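# Open the stapler's cover past upright and leave it

## Task

Swing the stapler's cover open until it is well beyond vertical, so staples could be loaded from above. The stapler must end up standing open on the table and stay that way with nothing from the robot holding it. Finally release it and move the grippers away.

## Robot and tools

Robot: two arms, left_arm and right_arm, each with six joints and a parallel gripper. The shared world frame has its origin on the table surface midway between the arms, +x pointing out across the table, +z up, and left_arm on the +y side. The names left and right do not refer to image sides.

Row layout: every command row is one flat list of 14 numbers covering both arms, even if only one moves. The first 7 are left_arm, the last 7 right_arm. For each arm the order is shoulder, elbow, waist, wrist pitch, wrist yaw, wrist roll, then gripper opening. Use this order alone. All values lie in [-1, 1].

Joint numbers are offsets, not poses. A value of 1.0 equals 1.32 rad (shoulder), 1.276 (elbow), 1.264 (waist), 1.83 (wrist pitch), 1.686 (wrist yaw), 2.022 (wrist roll). Joint ranges in rad: shoulder 0.000 to 3.142, elbow 0.000 to 3.019, waist -2.880 to 2.880, wrist pitch -1.693 to 1.571, wrist yaw -1.571 to 1.571, wrist roll -2.094 to 2.094; the true end may differ by up to 0.019 rad. The opening number is absolute: +1 fully open, -1 closed.

execute_actions(actions): a list of up to 15 actions. Each action is a table of up to 15 rows; each row lasts one control step of 1/30 s and an action always lasts 15 steps (0.5 s), repeating its last row if shorter. Within an action, each row's joint offsets are measured from the joint angles at the start of that action, not from the previous row; for the first action of a call that means the angles in the most recent reported result. If any action would push a joint more than 0.019 rad beyond its range, that action is rejected for both arms; a malformed action, or a bad first action, rejects the whole call. An empty list just returns the current state and images. Joints asked past their real end stop there, and the result may say "joint sent to its limit".

move(target, speed, blocking): target is one 14-number row of offsets measured from the Joint positions in the last result that showed them; the finger openings are applied immediately. All joints follow paths that finish together, lasting 0.5 to 10 s; speed (0.01 to 2 rad/s, default 0.5) caps the joint with the farthest to go. Moves ignore obstacles and the other arm. Faster moves and targets set deeper past a contact hit and press harder. The result adds a move: line giving the ending (done, off_target, moving, held, fault), limits=held or limits=none, and the joint farthest from target per arm. With blocking=false the result returns after 0.5 s while motion continues; you must call wait or stop before sending further rows or moves.

wait(seconds): 0 to 10 s, arms hold their last command; returns early if a running move ends. stop(): brakes a running move (needs room; fingers continue).

zoom_image(camera, region): camera is cam_high (896x504), cam_low (896x504), cam_left_wrist (616x616) or cam_right_wrist (616x616); region [x0, y0, x1, y1] in pixels from the top-left, at most 504x504. Calibration (intrinsics and world-to-camera transforms) is provided and is accurate to a few degrees and millimetres; wrist cameras follow their arm's joints.

finished_scene(scene): ends the current scene by its number; irreversible, and the goal must already hold stably.

Results: per-arm gripper pose (end_effector_position in metres, quaternion wxyz) in the world frame, somewhat inaccurate at long reach; the point lies between the finger pads about 1 cm short of the tips, fingers along gripper +z, closing along y. Joint positions and velocities are per arm in row order (rad, rad/s) plus the finger-pad gap in m (0.094 m = fully open). grip_measured is the opening on the command scale, off by up to about 1 mm. Joint targets shows current drive goals. Torques include offsets and friction. Step readings list joint angles at some steps; HELD marks steps where an arm was held back, and "joint command not followed" means a clearance check altered targets.

Motion limits: each joint's target stays within a lead of its measured angle (waist 0.264, shoulder 0.32, elbow 0.276, wrist pitch 0.33, wrist yaw 0.186, wrist roll 0.522 rad), and targets placing the gripper over 70 mm from where it is are scaled back, so large changes take several actions; finish unfinished motion with new commands. Sending zeros can let an arm droop; to hold it, first command offsets back to the wanted angles, then zeros, correcting if it sags.

Gripping: to hold, command an opening about 0.03 below grip_measured (less for a lighter hold). Pads exert roughly 50 to 62 N, less on thin parts.

Avoid: arms colliding or pressing each other, knocking anything off the table, dropping or slamming the stapler, hard pushes. Objects may be tugged or nudged unexpectedly. Holding loads heats motors; MOTOR HOT appears at 85 °C and at 100 °C the arm faults and falls. The robot keeps holding its last command while you think. Finish by opening the gripper and moving clear so the stapler stays open on its own.

Each tool is called after "Emit:" in YAML: its name, and indented under it one key for each argument.

## Session

I'll start by looking at the current state of the scene.

Emit:
execute_actions:
  actions: []

Scene clock: 0.00 s.
left_arm: end_effector_position=(+0.1359, +0.3175, +0.1084) grip_measured=+1.000 end_effector_quat_wxyz=(-0.005, +0.750, +0.661, +0.006) | right_arm: end_effector_position=(+0.6876, -0.4005, +0.2150) grip_measured=+1.000 end_effector_quat_wxyz=(+0.692, +0.247, +0.608, +0.301)
Joint names: [shoulder, elbow, waist, wrist pitch, wrist yaw, wrist roll]
Joint positions: left_arm=[ 0.785  0.541 -0.194 -1.328 -0.015  1.545  0.094] | right_arm=[ 1.89   1.036 -0.246  0.994 -0.107  0.812  0.094]
Joint velocities: left_arm=[-0.015 -0.022 -0.015  0.007  0.007 -0.051  0.   ] | right_arm=[-0.024 -0.007 -0.015  0.007 -0.037 -0.022  0.   ]
Joint torques (N m, as the arm reports them, + toward a larger angle): no reading
Joint targets: left_arm=[0.784 0.572 -0.194 -1.327 -0.015 1.545] | right_arm=[1.898 1.054 -0.246 0.997 -0.107 0.813]

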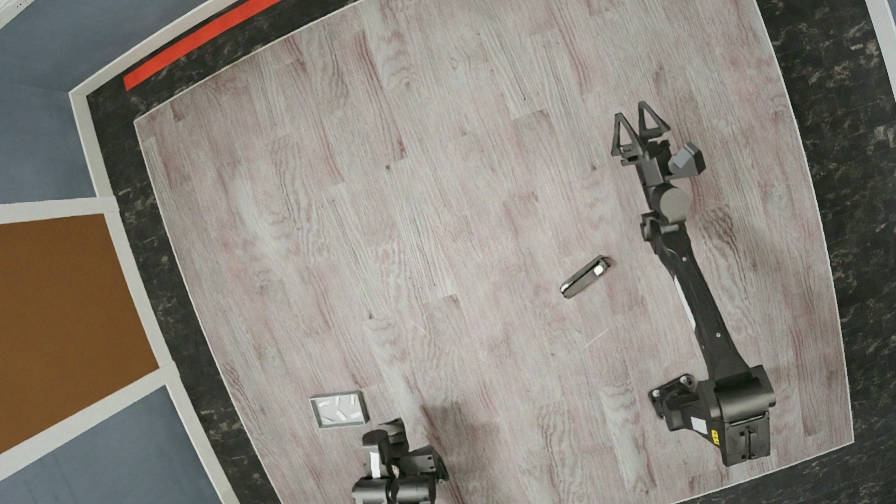

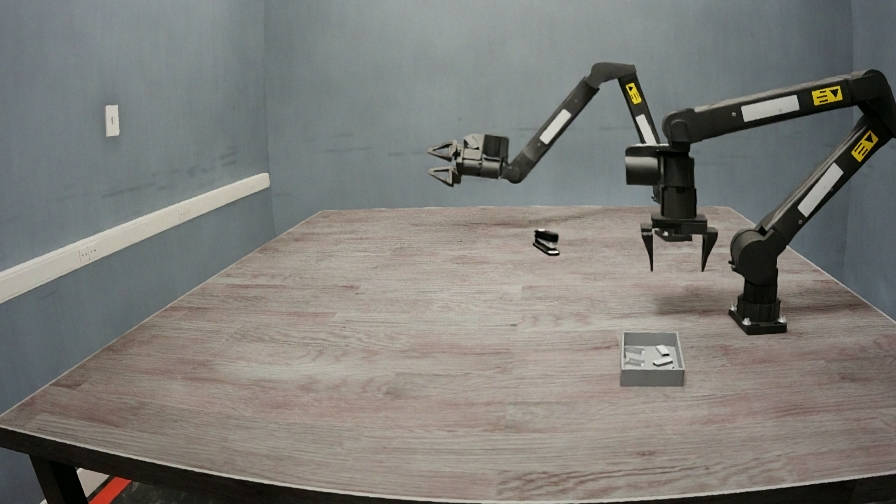

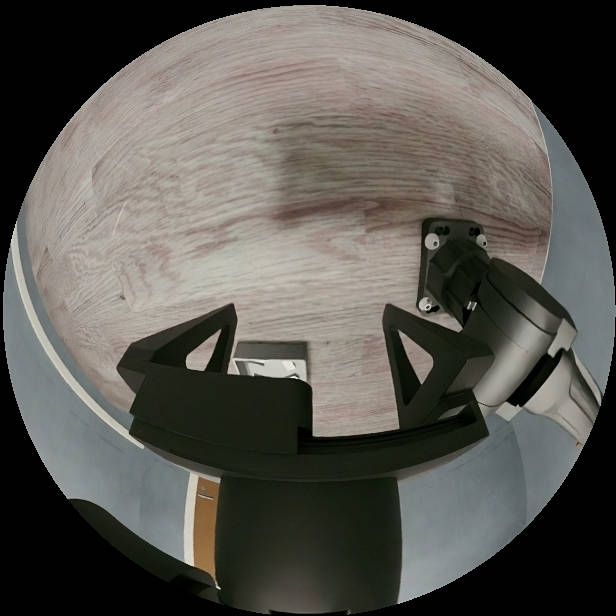

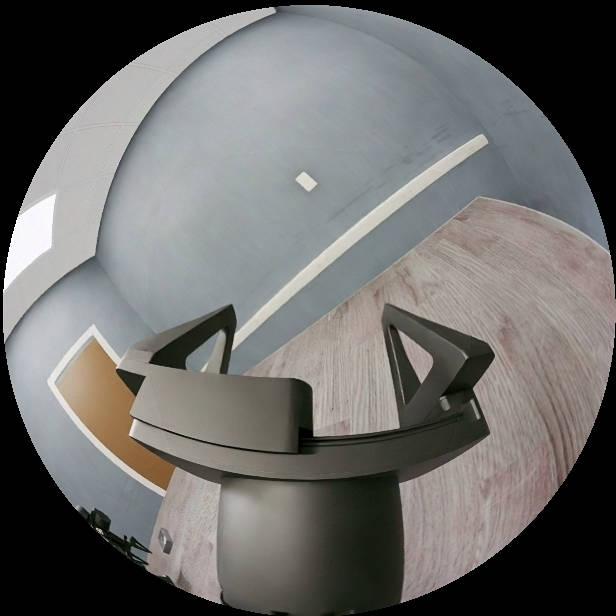

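Emit:
zoom_image:
  camera: "cam_high"
  region: [535, 235, 635, 315]

Emit:
zoom_image:
  camera: "cam_low"
  region: [510, 215, 590, 270]

Region (535, 235, 635, 315) of cam_high's 896x504 image, scaled by 5.040, with more detail than that image has; it fills the top 403 rows of this view, and the rest is white.

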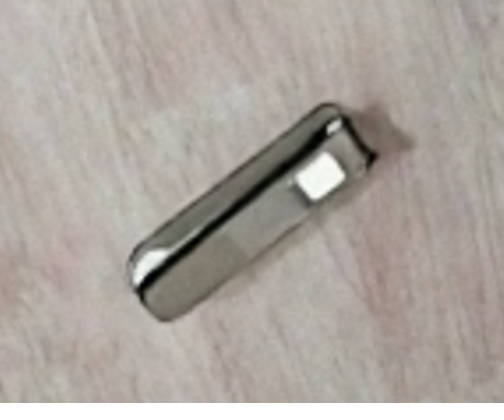

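Region (510, 215, 590, 270) of cam_low's 896x504 image, scaled by 6.300, with more detail than that image has; it fills the top 346 rows of this view, and the rest is white.

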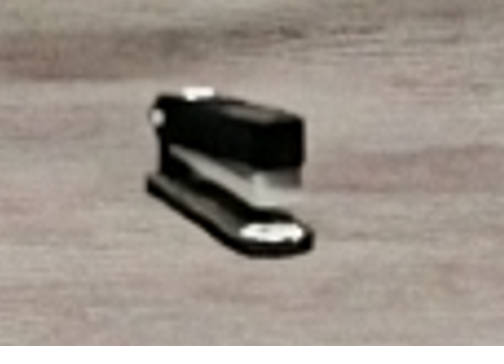

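Emit:
move:
  target: [0.5417, 0.5165, -0.5585, 0.3978, 0.0089, -0.7641, 1.0, -0.3712, 0.2069, 0.2816, -1.0, 0.0635, 0.3749, 1.0]
  speed: 0.8

Scene clock: 58.03 s.
left_arm: end_effector_position=(+0.3286, -0.0772, +0.1699) grip_measured=+1.000 end_effector_quat_wxyz=(+0.262, +0.402, +0.869, -0.117) | right_arm: end_effector_position=(+0.5109, -0.2169, +0.2519) grip_measured=+1.000 end_effector_quat_wxyz=(+0.176, +0.576, +0.764, +0.231)
Joint names: [shoulder, elbow, waist, wrist pitch, wrist yaw, wrist roll]
Joint positions: left_arm=[ 1.501  1.132 -0.898 -0.62  -0.001  0.012  0.094] | right_arm=[ 1.406  1.252  0.106 -0.828 -0.003  1.561  0.094]
Joint velocities: left_arm=[-0.005 -0.012 -0.005  0.012  0.007 -0.022  0.   ] | right_arm=[-0.005 -0.012  0.005 -0.002 -0.022  0.037  0.   ]
Joint torques (N m, as the arm reports them, + toward a larger angle): left_arm=[-13.65  13.05   0.59   1.8    0.08  -0.02] | right_arm=[-15.35  15.01   1.02   0.86   0.18   0.1 ]
Joint targets: left_arm=[1.500 1.200 -0.900 -0.599 0.000 0.000] | right_arm=[1.400 1.300 0.110 -0.836 -0.000 1.570]
move: off_target (left_arm, right_arm); limits=none; left_arm: farthest joint: the elbow, 0.068 radians from its target (0.659 radians at the start); right_arm: farthest joint: the elbow, 0.048 radians from its target (0.264 radians at the start)
camera_calibration (this result's frames):
cam_left_wrist: T_world_to_cam=[[-0.761994, -0.647517, -0.00934917, 0.198949], [-0.647112, 0.760806, 0.0492015, 0.271768], [-0.0247459, 0.0435412, -0.998745, 0.30476], [0, 0, 0, 1]] pos_world=[0.335003, -0.0912096, 0.292866]
cam_right_wrist: T_world_to_cam=[[-0.797576, -0.237607, -0.554451, 0.49619], [-0.541484, 0.687077, 0.484479, 0.306585], [0.265835, 0.686635, -0.676656, 0.305116], [0, 0, 0, 1]] pos_world=[0.480649, -0.302252, 0.333037]

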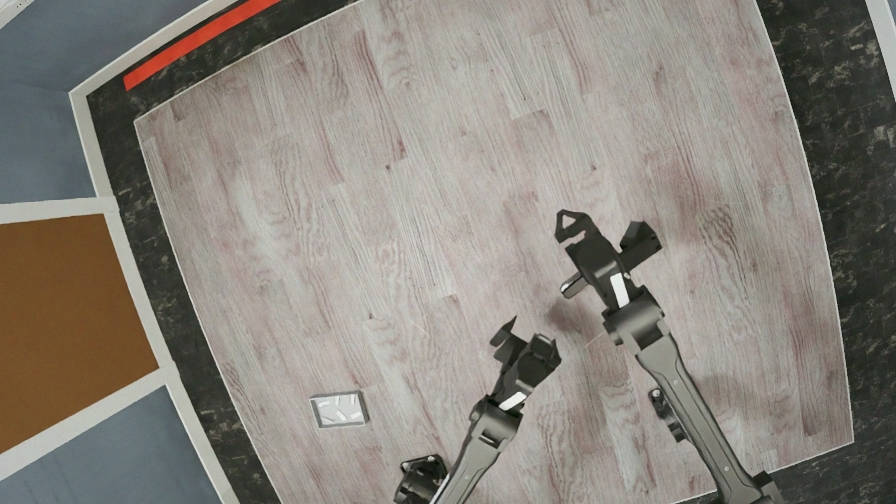

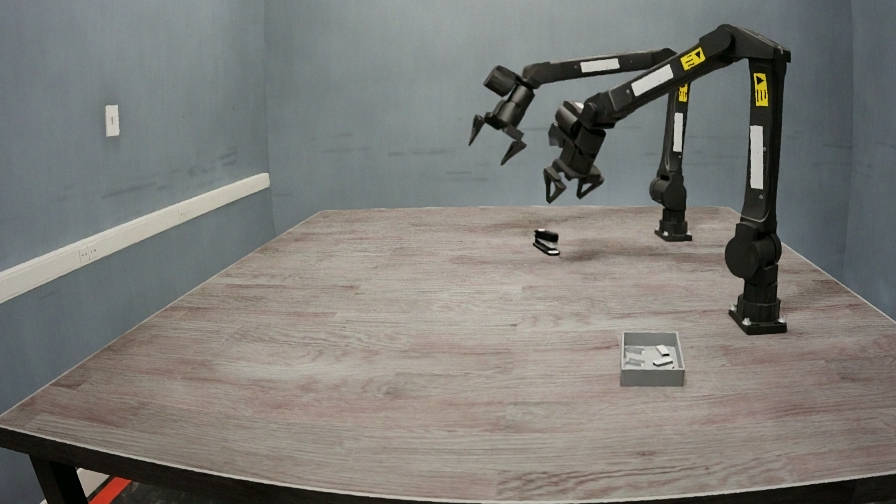

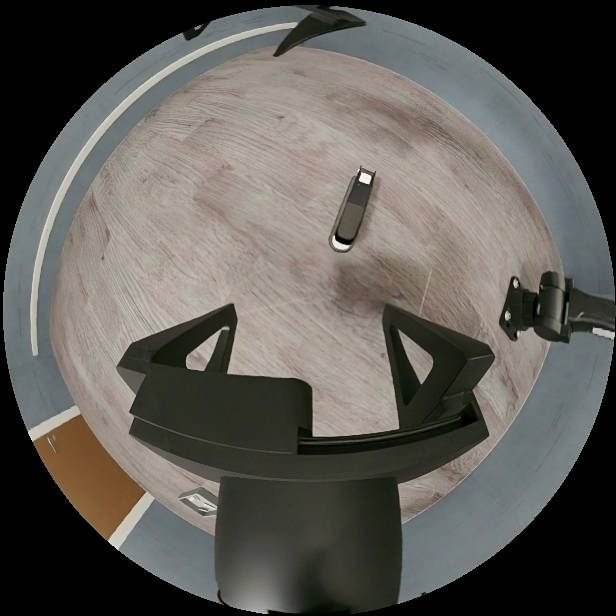

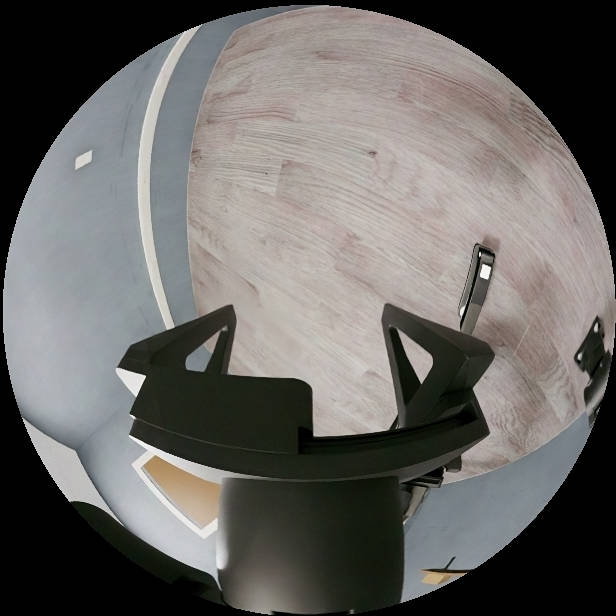

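Emit:
move:
  target: [0.1129, 0.0533, -0.0016, 0.0115, 0.0, -0.006, 1.0, -0.0045, 0.0376, 0.003, -0.3235, 0.002, 0.0045, 1.0]
  speed: 0.6

Scene clock: 86.87 s.
left_arm: end_effector_position=(+0.3288, -0.0774, +0.0901) grip_measured=+1.000 end_effector_quat_wxyz=(+0.196, +0.410, +0.887, -0.088) | right_arm: end_effector_position=(+0.3803, -0.2528, +0.2107) grip_measured=+1.000 end_effector_quat_wxyz=(+0.000, +0.603, +0.798, +0.003)
Joint names: [shoulder, elbow, waist, wrist pitch, wrist yaw, wrist roll]
Joint positions: left_arm=[ 1.651  1.133 -0.898 -0.62  -0.001  0.011  0.094] | right_arm=[ 1.406  1.252  0.106 -1.412 -0.003  1.561  0.094]
Joint velocities: left_arm=[ 0.015 -0.017  0.005  0.002  0.007  0.022  0.   ] | right_arm=[-0.005 -0.017  0.015 -0.007  0.081  0.007  0.   ]
Joint torques (N m, as the arm reports them, + toward a larger angle): left_arm=[-14.89  12.26   0.42   1.71  -0.01  -0.05] | right_arm=[-14.12  13.91   0.93  -0.05   0.21   0.13]
Joint targets: left_arm=[1.650 1.200 -0.900 -0.599 -0.001 0.000] | right_arm=[1.400 1.300 0.109 -1.420 0.000 1.570]
move: off_target (left_arm, right_arm); limits=none; left_arm: farthest joint: the elbow, 0.067 radians from its target (0.068 radians at the start); right_arm: farthest joint: the elbow, 0.048 radians from its target (0.048 radians at the start)
camera_calibration (this result's frames):
cam_left_wrist: T_world_to_cam=[[-0.762377, -0.647093, -0.00720499, 0.19817], [-0.635456, 0.746467, 0.197441, 0.25761], [-0.122384, 0.155103, -0.980288, 0.264083], [0, 0, 0, 1]] pos_world=[0.347099, -0.105023, 0.209442]
cam_right_wrist: T_world_to_cam=[[-0.959519, -0.281618, -0.00376627, 0.295063], [-0.229183, 0.772953, 0.591624, 0.160855], [-0.163701, 0.568538, -0.806205, 0.497371], [0, 0, 0, 1]] pos_world=[0.401405, -0.324013, 0.306929]

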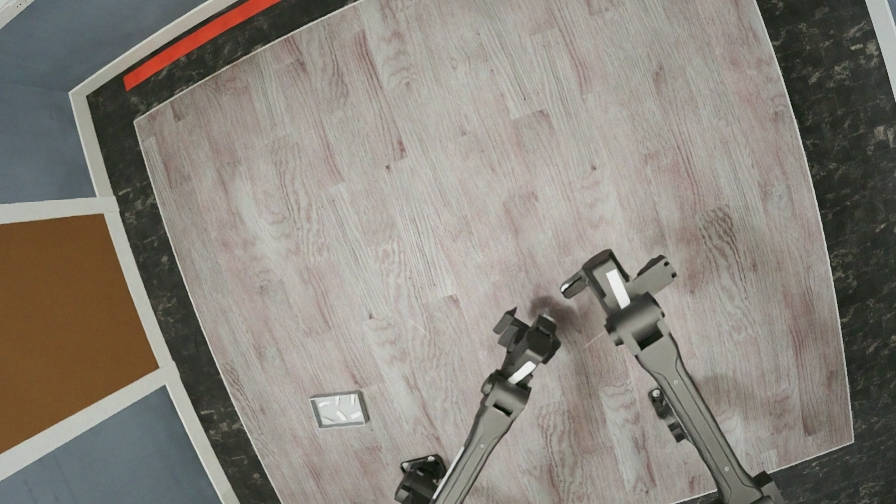

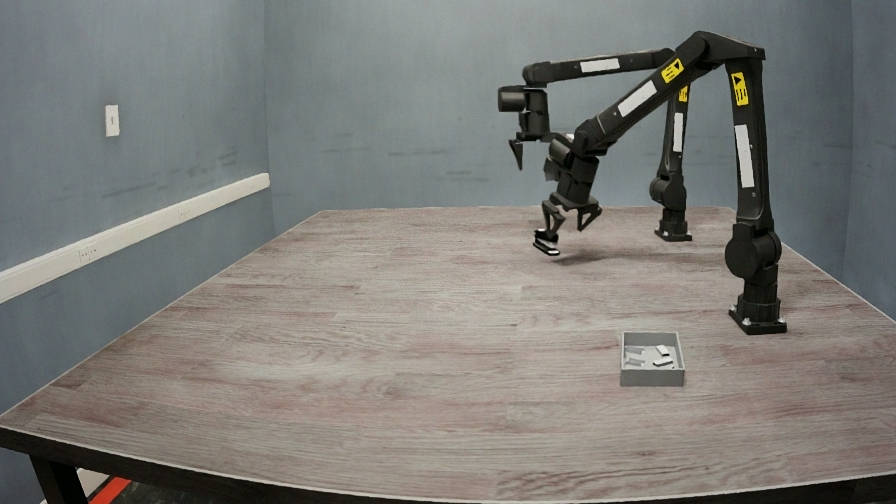

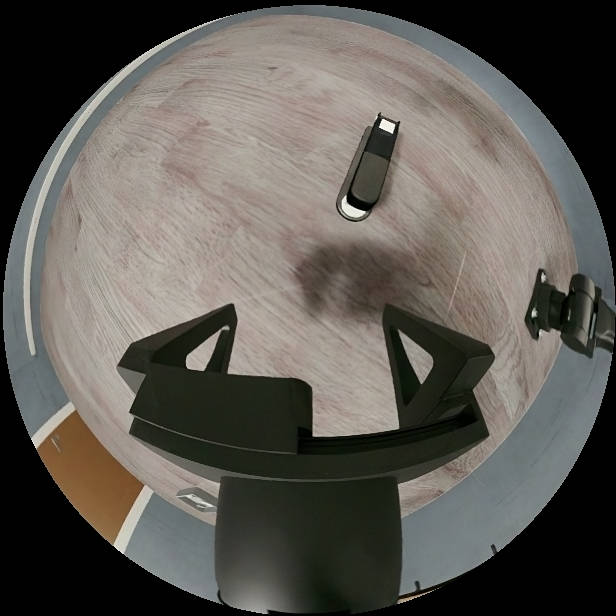

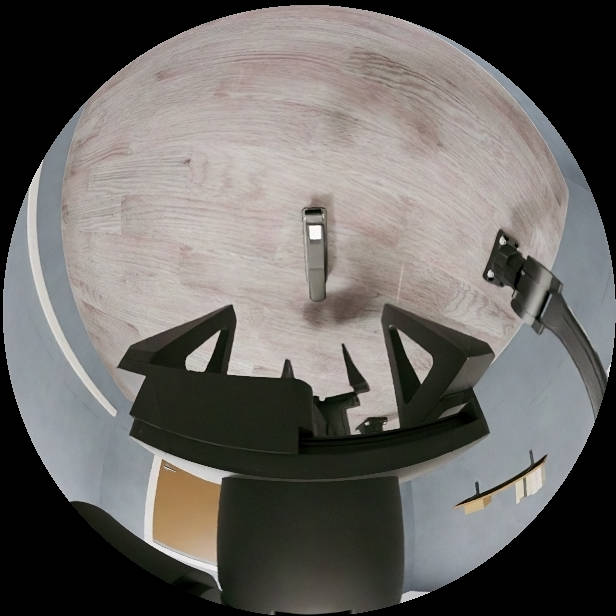

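Emit:
zoom_image:
  camera: "cam_left_wrist"
  region: [300, 90, 440, 240]

Emit:
zoom_image:
  camera: "cam_right_wrist"
  region: [260, 190, 370, 320]

Region (300, 90, 440, 240) of cam_left_wrist's 616x616 image, scaled by 3.360, with more detail than that image has; it fills the left 470 columns of this view, and the rest is white.

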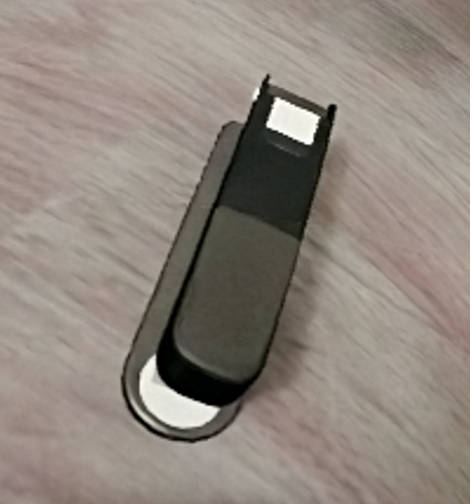

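Region (260, 190, 370, 320) of cam_right_wrist's 616x616 image, scaled by 3.877, with more detail than that image has; it fills the left 426 columns of this view, and the rest is white.

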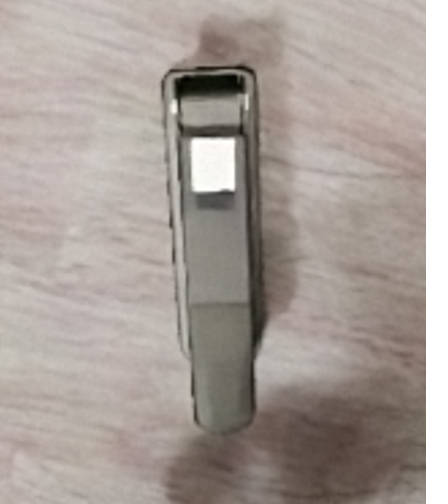

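Emit:
move:
  target: [0.1246, -0.1152, 0.0301, 0.4809, 0.2064, 0.1133, 1.0, 0.0417, -0.1309, -0.0071, 0.1432, 0.0018, -0.0302, 1.0]
  speed: 0.6

Scene clock: 182.10 s.
left_arm: end_effector_position=(+0.3513, -0.1669, +0.0721) grip_measured=+1.000 end_effector_quat_wxyz=(+0.400, +0.508, +0.709, -0.282) | right_arm: end_effector_position=(+0.3886, -0.2505, +0.1409) grip_measured=+1.000 end_effector_quat_wxyz=(+0.020, +0.581, +0.813, +0.027)
Joint names: [shoulder, elbow, waist, wrist pitch, wrist yaw, wrist roll]
Joint positions: left_arm=[ 1.813  0.993 -0.872  0.234  0.345  0.228  0.094] | right_arm=[ 1.434  1.091  0.106 -1.16  -0.003  1.509  0.094]
Joint velocities: left_arm=[-0.015 -0.002 -0.015 -0.007 -0.022 -0.037  0.   ] | right_arm=[-0.015  0.002 -0.005 -0.002  0.037  0.007  0.   ]
Joint torques (N m, as the arm reports them, + toward a larger angle): left_arm=[-15.88   5.99   1.43   2.31   0.28   0.18] | right_arm=[-11.21   9.05  -0.11   0.68   0.19  -0.07]
Joint targets: left_arm=[1.815 0.986 -0.860 0.260 0.347 0.240] | right_arm=[1.461 1.084 0.097 -1.150 0.000 1.500]
move: off_target (left_arm, right_arm); limits=none; left_arm: farthest joint: the wrist pitch, 0.026 radians from its target (0.880 radians at the start); right_arm: farthest joint: the shoulder, 0.027 radians from its target (0.055 radians at the start)
camera_calibration (this result's frames):
cam_left_wrist: T_world_to_cam=[[-0.945998, -0.324039, -0.00931019, 0.275894], [-0.296023, 0.875201, -0.382615, 0.286396], [0.132131, -0.359197, -0.923861, 0.0838354], [0, 0, 0, 1]] pos_world=[0.334697, -0.13114, 0.1896]
cam_right_wrist: T_world_to_cam=[[-0.941482, -0.33041, -0.066644, 0.293075], [-0.304846, 0.750321, 0.586589, 0.226764], [-0.143811, 0.572579, -0.807138, 0.434545], [0, 0, 0, 1]] pos_world=[0.407544, -0.322122, 0.237252]

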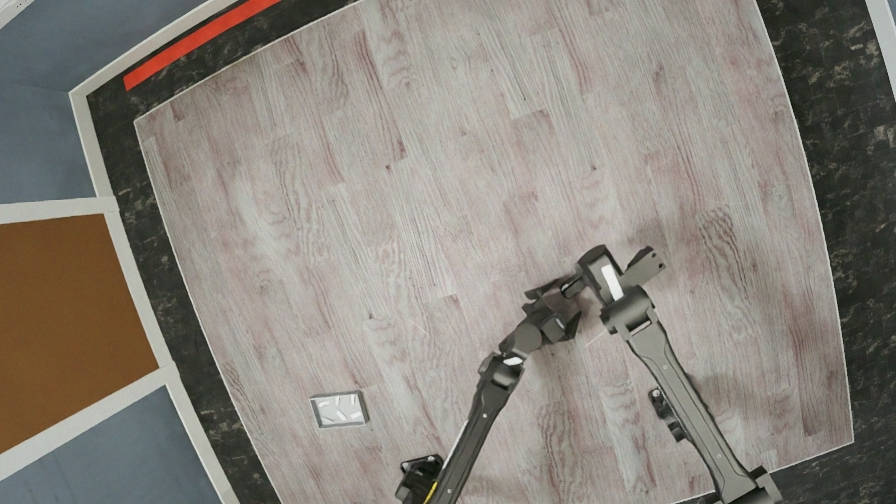

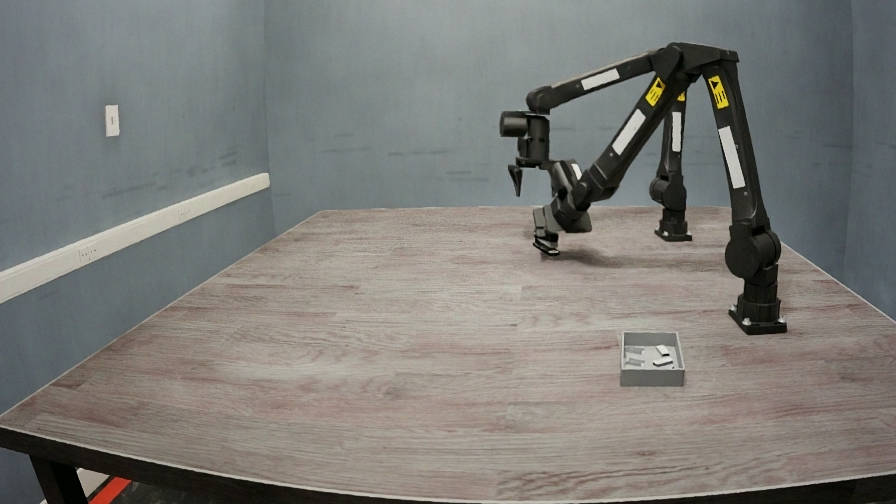

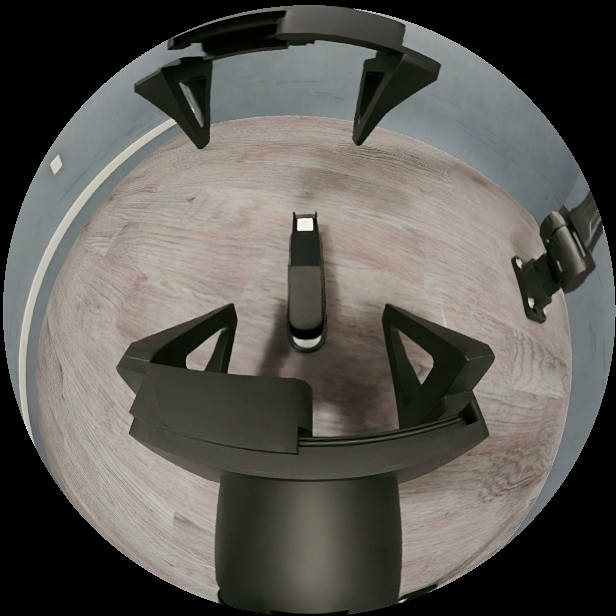

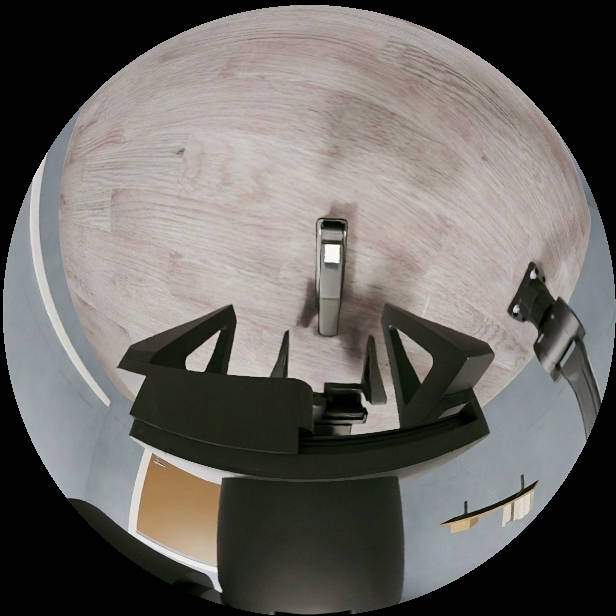

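Emit:
zoom_image:
  camera: "cam_right_wrist"
  region: [290, 200, 380, 300]

Emit:
zoom_image:
  camera: "cam_left_wrist"
  region: [250, 200, 370, 360]

Region (290, 200, 380, 300) of cam_right_wrist's 616x616 image, scaled by 5.040, with more detail than that image has; it fills the left 454 columns of this view, and the rest is white.

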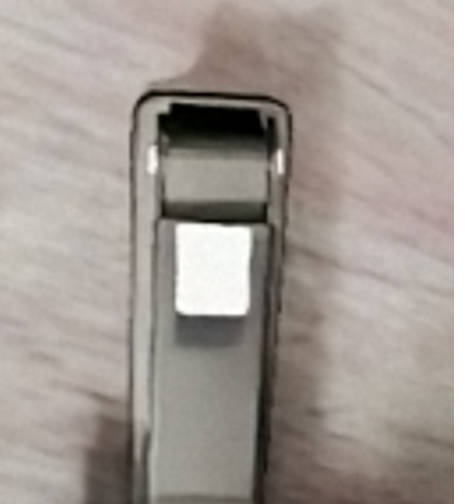

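Region (250, 200, 370, 360) of cam_left_wrist's 616x616 image, scaled by 3.150, with more detail than that image has; it fills the left 378 columns of this view, and the rest is white.

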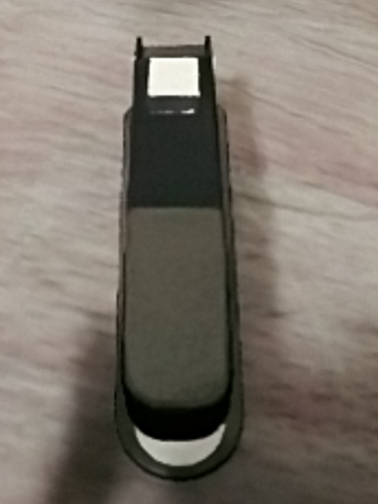

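Emit:
move:
  target: [0.1394, 0.0592, -0.0147, 0.1607, 0.0083, -0.0292, 1.0, 0.0652, -0.0693, -0.0263, 0.0454, 0.0018, -0.0166, -1.0]
  speed: 0.3

Scene clock: 239.57 s.
left_arm: end_effector_position=(+0.3638, -0.1900, +0.0219) grip_measured=+1.000 end_effector_quat_wxyz=(+0.436, +0.490, +0.689, -0.308) | right_arm: end_effector_position=(+0.3759, -0.2641, +0.0884) grip_measured=-0.996 end_effector_quat_wxyz=(-0.002, +0.582, +0.813, +0.000)
Joint names: [shoulder, elbow, waist, wrist pitch, wrist yaw, wrist roll]
Joint positions: left_arm=[ 1.997  1.016 -0.879  0.503  0.357  0.181  0.094] | right_arm=[ 1.495  1.008  0.081 -1.085 -0.003  1.485  0.   ]
Joint velocities: left_arm=[ 0.005 -0.002 -0.005 -0.027  0.007 -0.007  0.   ] | right_arm=[-0.024 -0.007  0.005  0.002 -0.007  0.007 -0.   ]
Joint torques (N m, as the arm reports them, + toward a larger angle): left_arm=[-17.56   9.17  -0.34   2.33   0.25  -0.06] | right_arm=[-11.62   8.31  -0.05   0.55   0.2   -0.04]
Joint targets: left_arm=[1.997 1.069 -0.890 0.528 0.359 0.169] | right_arm=[1.521 1.002 0.072 -1.077 0.000 1.476]
move: off_target (left_arm, right_arm); limits=none; left_arm: farthest joint: the elbow, 0.052 radians from its target (0.075 radians at the start); right_arm: farthest joint: the shoulder, 0.025 radians from its target (0.086 radians at the start)
camera_calibration (this result's frames):
cam_left_wrist: T_world_to_cam=[[-0.944001, -0.329906, -0.00489452, 0.27778], [-0.288162, 0.831598, -0.474772, 0.282011], [0.1607, -0.446775, -0.880095, -0.000503286], [0, 0, 0, 1]] pos_world=[0.34357, -0.143104, 0.134808]
cam_right_wrist: T_world_to_cam=[[-0.943628, -0.330999, 0.00249296, 0.267591], [-0.26541, 0.761103, 0.591845, 0.251375], [-0.197797, 0.557819, -0.806048, 0.414453], [0, 0, 0, 1]] pos_world=[0.401201, -0.33394, 0.184627]

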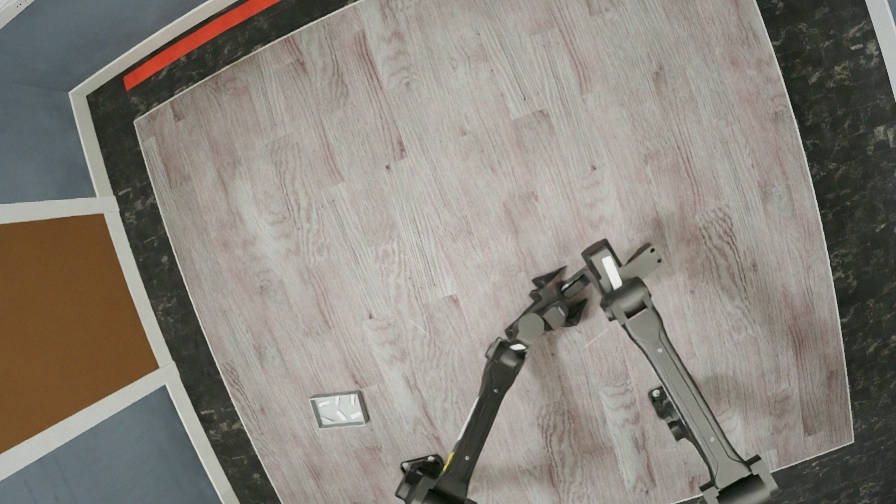

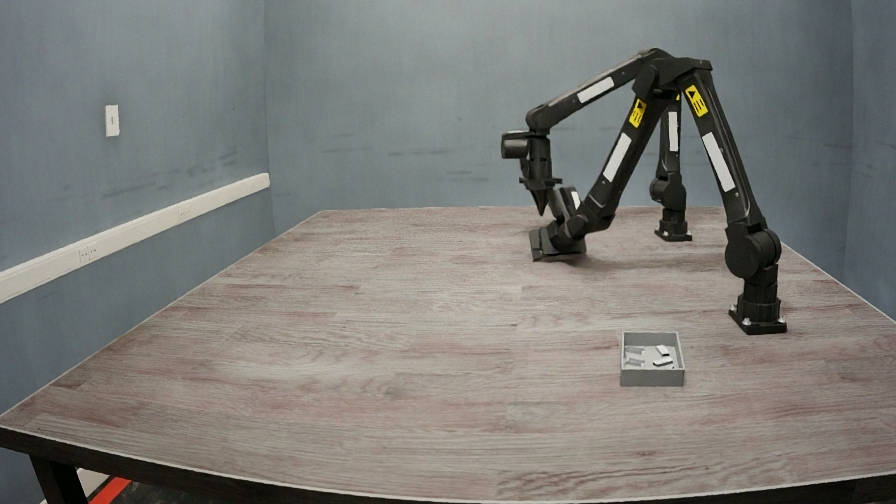

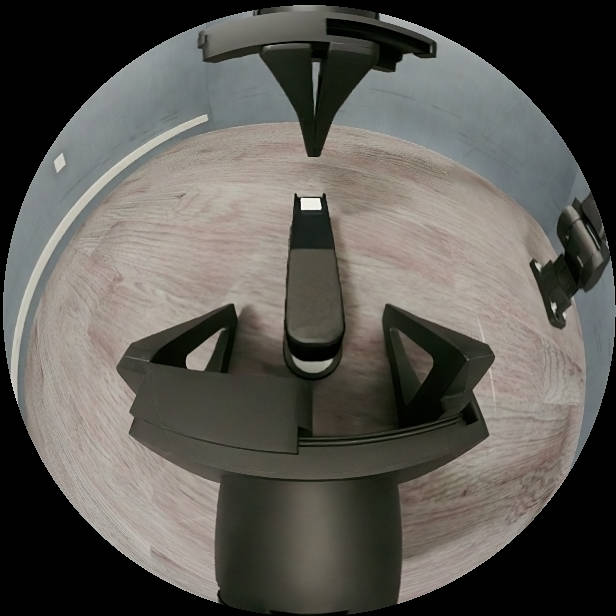

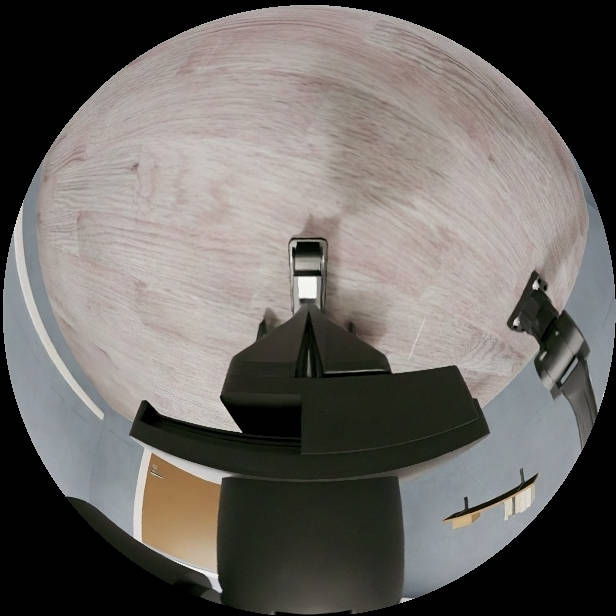

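Emit:
zoom_image:
  camera: "cam_low"
  region: [490, 170, 630, 280]

Emit:
zoom_image:
  camera: "cam_high"
  region: [500, 230, 660, 350]

Region (490, 170, 630, 280) of cam_low's 896x504 image, scaled by 3.600, with more detail than that image has; it fills the top 396 rows of this view, and the rest is white.

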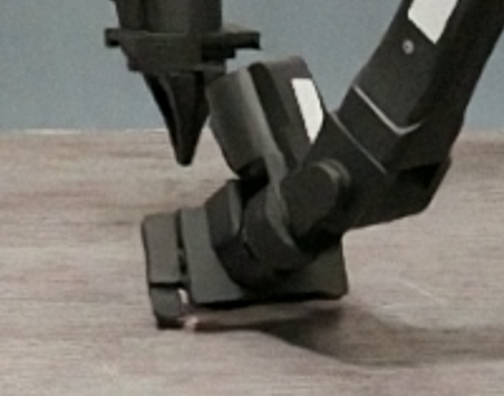

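Region (500, 230, 660, 350) of cam_high's 896x504 image, scaled by 3.150, with more detail than that image has; it fills the top 378 rows of this view, and the rest is white.

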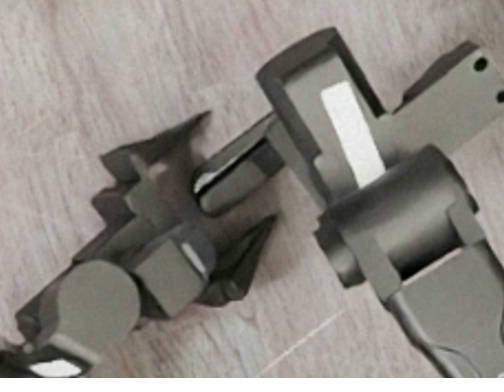

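Emit:
move:
  target: [-0.0356, 0.0647, -0.0214, -0.0699, -0.0166, 0.0213, 1.0, 0.0197, -0.0047, -0.0071, 0.0044, 0.0018, -0.0045, -1.0]
  speed: 0.2

Scene clock: 257.10 s.
left_arm: end_effector_position=(+0.3601, -0.1967, +0.0266) grip_measured=+1.000 end_effector_quat_wxyz=(+0.417, +0.506, +0.697, -0.289) | right_arm: end_effector_position=(+0.3759, -0.2641, +0.0884) grip_measured=-0.996 end_effector_quat_wxyz=(-0.002, +0.582, +0.813, +0.000)
Joint names: [shoulder, elbow, waist, wrist pitch, wrist yaw, wrist roll]
Joint positions: left_arm=[ 1.971  1.047 -0.896  0.387  0.331  0.213  0.094] | right_arm=[ 1.495  1.008  0.081 -1.085 -0.003  1.485  0.   ]
Joint velocities: left_arm=[-0.005  0.007  0.005 -0.007 -0.007  0.037  0.   ] | right_arm=[ 0.005 -0.007  0.015  0.007 -0.066 -0.022 -0.   ]
Joint torques (N m, as the arm reports them, + toward a larger angle): left_arm=[-19.88   9.63  -0.42   1.12   0.05   0.15] | right_arm=[-11.66   8.24  -0.16   0.53   0.19  -0.06]
Joint targets: left_arm=[1.950 1.099 -0.906 0.375 0.329 0.225] | right_arm=[1.521 1.002 0.072 -1.077 0.000 1.476]
move: off_target (left_arm, right_arm); limits=none; left_arm: farthest joint: the elbow, 0.052 radians from its target (0.082 radians at the start); right_arm: farthest joint: the shoulder, 0.026 radians from its target (0.026 radians at the start)
camera_calibration (this result's frames):
cam_left_wrist: T_world_to_cam=[[-0.946976, -0.320585, -0.0214954, 0.275471], [-0.282361, 0.862257, -0.420458, 0.291227], [0.153327, -0.392094, -0.907057, 0.0153361], [0, 0, 0, 1]] pos_world=[0.340744, -0.156787, 0.142281]
cam_right_wrist: T_world_to_cam=[[-0.943502, -0.331359, 0.0024918, 0.267448], [-0.265701, 0.761001, 0.591845, 0.251458], [-0.198009, 0.557745, -0.806048, 0.414513], [0, 0, 0, 1]] pos_world=[0.401228, -0.333931, 0.184627]

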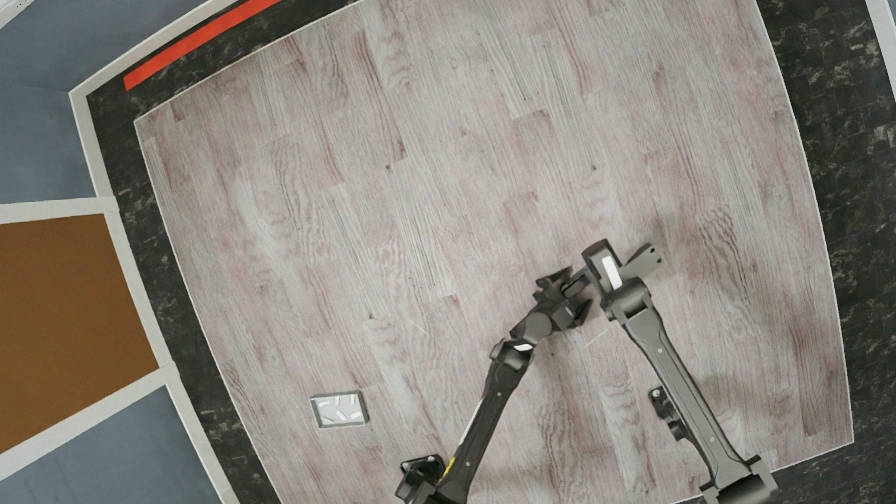

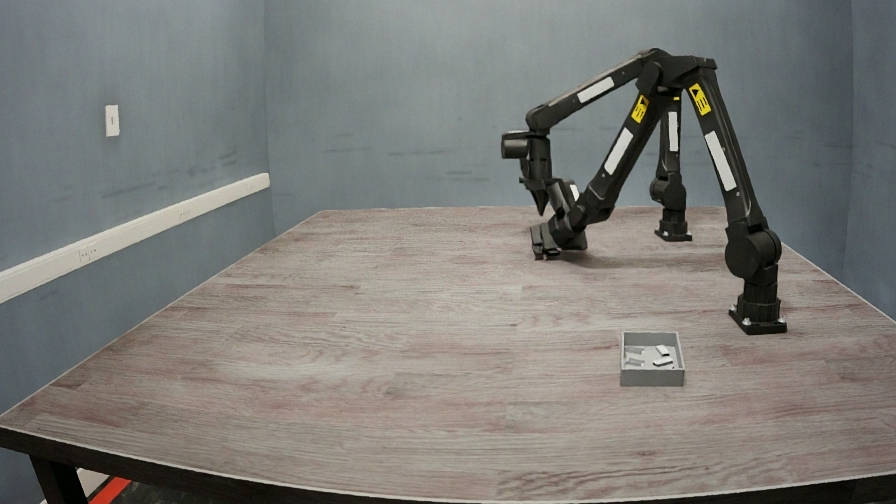

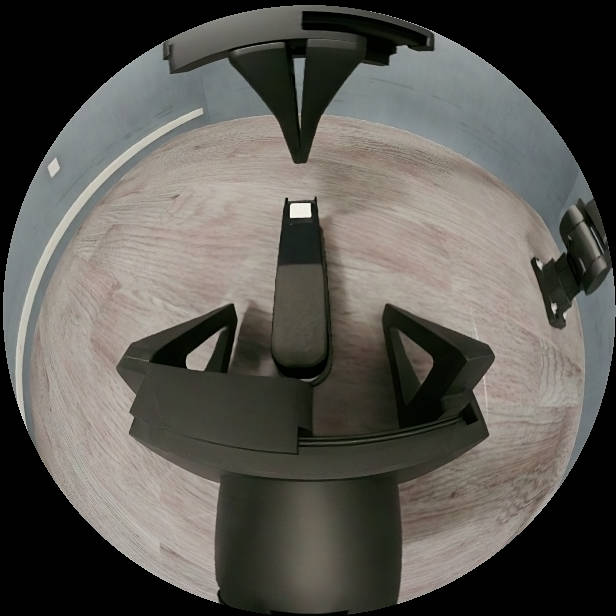

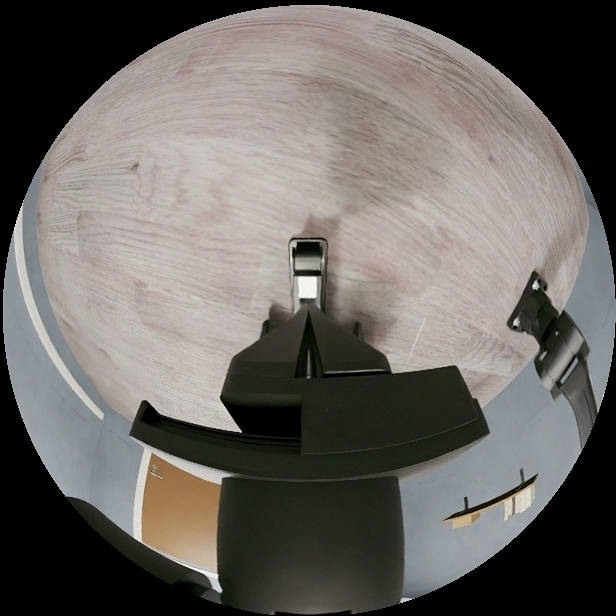

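Emit:
move:
  target: [0.0061, 0.0408, -0.0079, -0.0284, -0.0107, 0.0059, 0.1, 0.0197, -0.0047, -0.0071, 0.0044, 0.0018, -0.0045, -1.0]
  speed: 0.1

Scene clock: 263.80 s.
left_arm: end_effector_position=(+0.3598, -0.1924, +0.0187) grip_measured=+0.102 end_effector_quat_wxyz=(+0.405, +0.505, +0.709, -0.279) | right_arm: end_effector_position=(+0.3759, -0.2641, +0.0884) grip_measured=-0.996 end_effector_quat_wxyz=(-0.002, +0.582, +0.813, +0.000)
Joint names: [shoulder, elbow, waist, wrist pitch, wrist yaw, wrist roll]
Joint positions: left_arm=[ 1.972  1.048 -0.896  0.35   0.315  0.213  0.052] | right_arm=[ 1.495  1.008  0.081 -1.085 -0.003  1.485  0.   ]
Joint velocities: left_arm=[-0.005  0.007 -0.005  0.002 -0.007  0.037 -0.   ] | right_arm=[-0.005 -0.002 -0.015  0.012 -0.081  0.007 -0.001]
Joint torques (N m, as the arm reports them, + toward a larger angle): left_arm=[-16.74   9.45  -0.33   0.96   0.03   0.17] | right_arm=[-11.72   8.24  -0.11   0.52   0.19  -0.06]
Joint targets: left_arm=[1.979 1.099 -0.906 0.335 0.313 0.225] | right_arm=[1.521 1.002 0.072 -1.077 0.000 1.476]
move: off_target (left_arm, right_arm); limits=none; left_arm: farthest joint: the elbow, 0.051 radians from its target (0.053 radians at the start); right_arm: farthest joint: the shoulder, 0.026 radians from its target (0.026 radians at the start)
camera_calibration (this result's frames):
cam_left_wrist: T_world_to_cam=[[-0.942918, -0.332645, -0.0159091, 0.272502], [-0.301021, 0.871764, -0.386542, 0.291979], [0.14245, -0.359688, -0.922135, 0.0203503], [0, 0, 0, 1]] pos_world=[0.34194, -0.156571, 0.135963]
cam_right_wrist: T_world_to_cam=[[-0.943502, -0.331359, 0.0024918, 0.267448], [-0.265701, 0.761001, 0.591845, 0.251458], [-0.198009, 0.557745, -0.806048, 0.414513], [0, 0, 0, 1]] pos_world=[0.401228, -0.333931, 0.184627]

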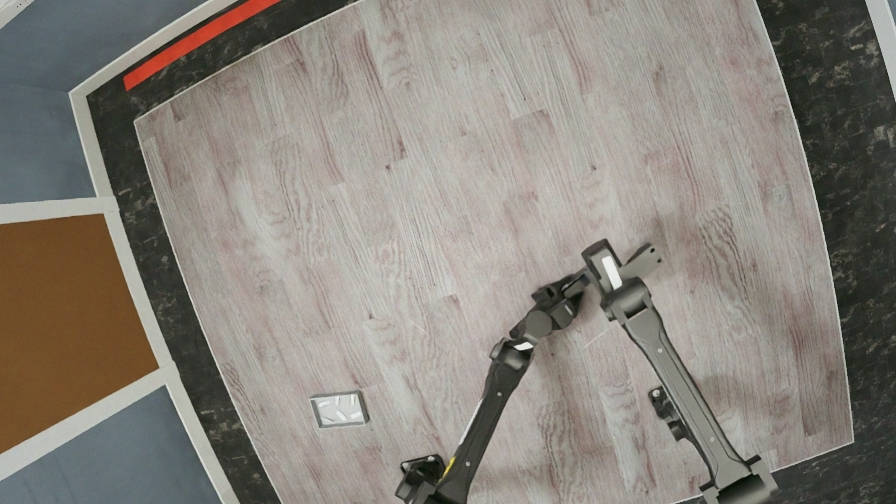

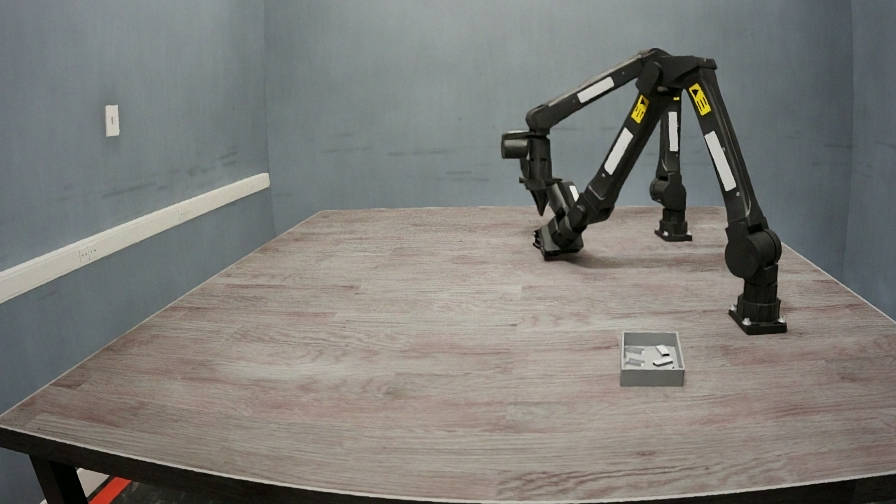

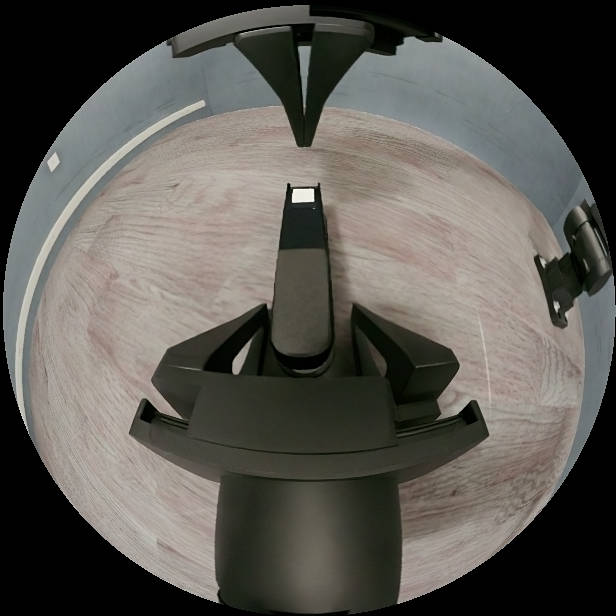

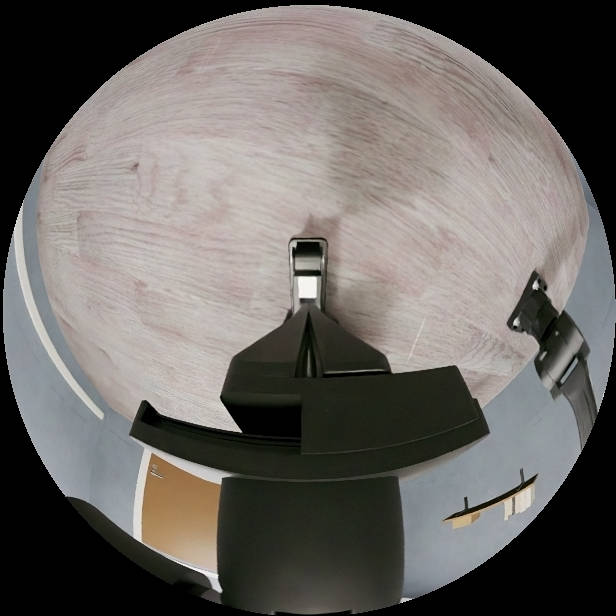

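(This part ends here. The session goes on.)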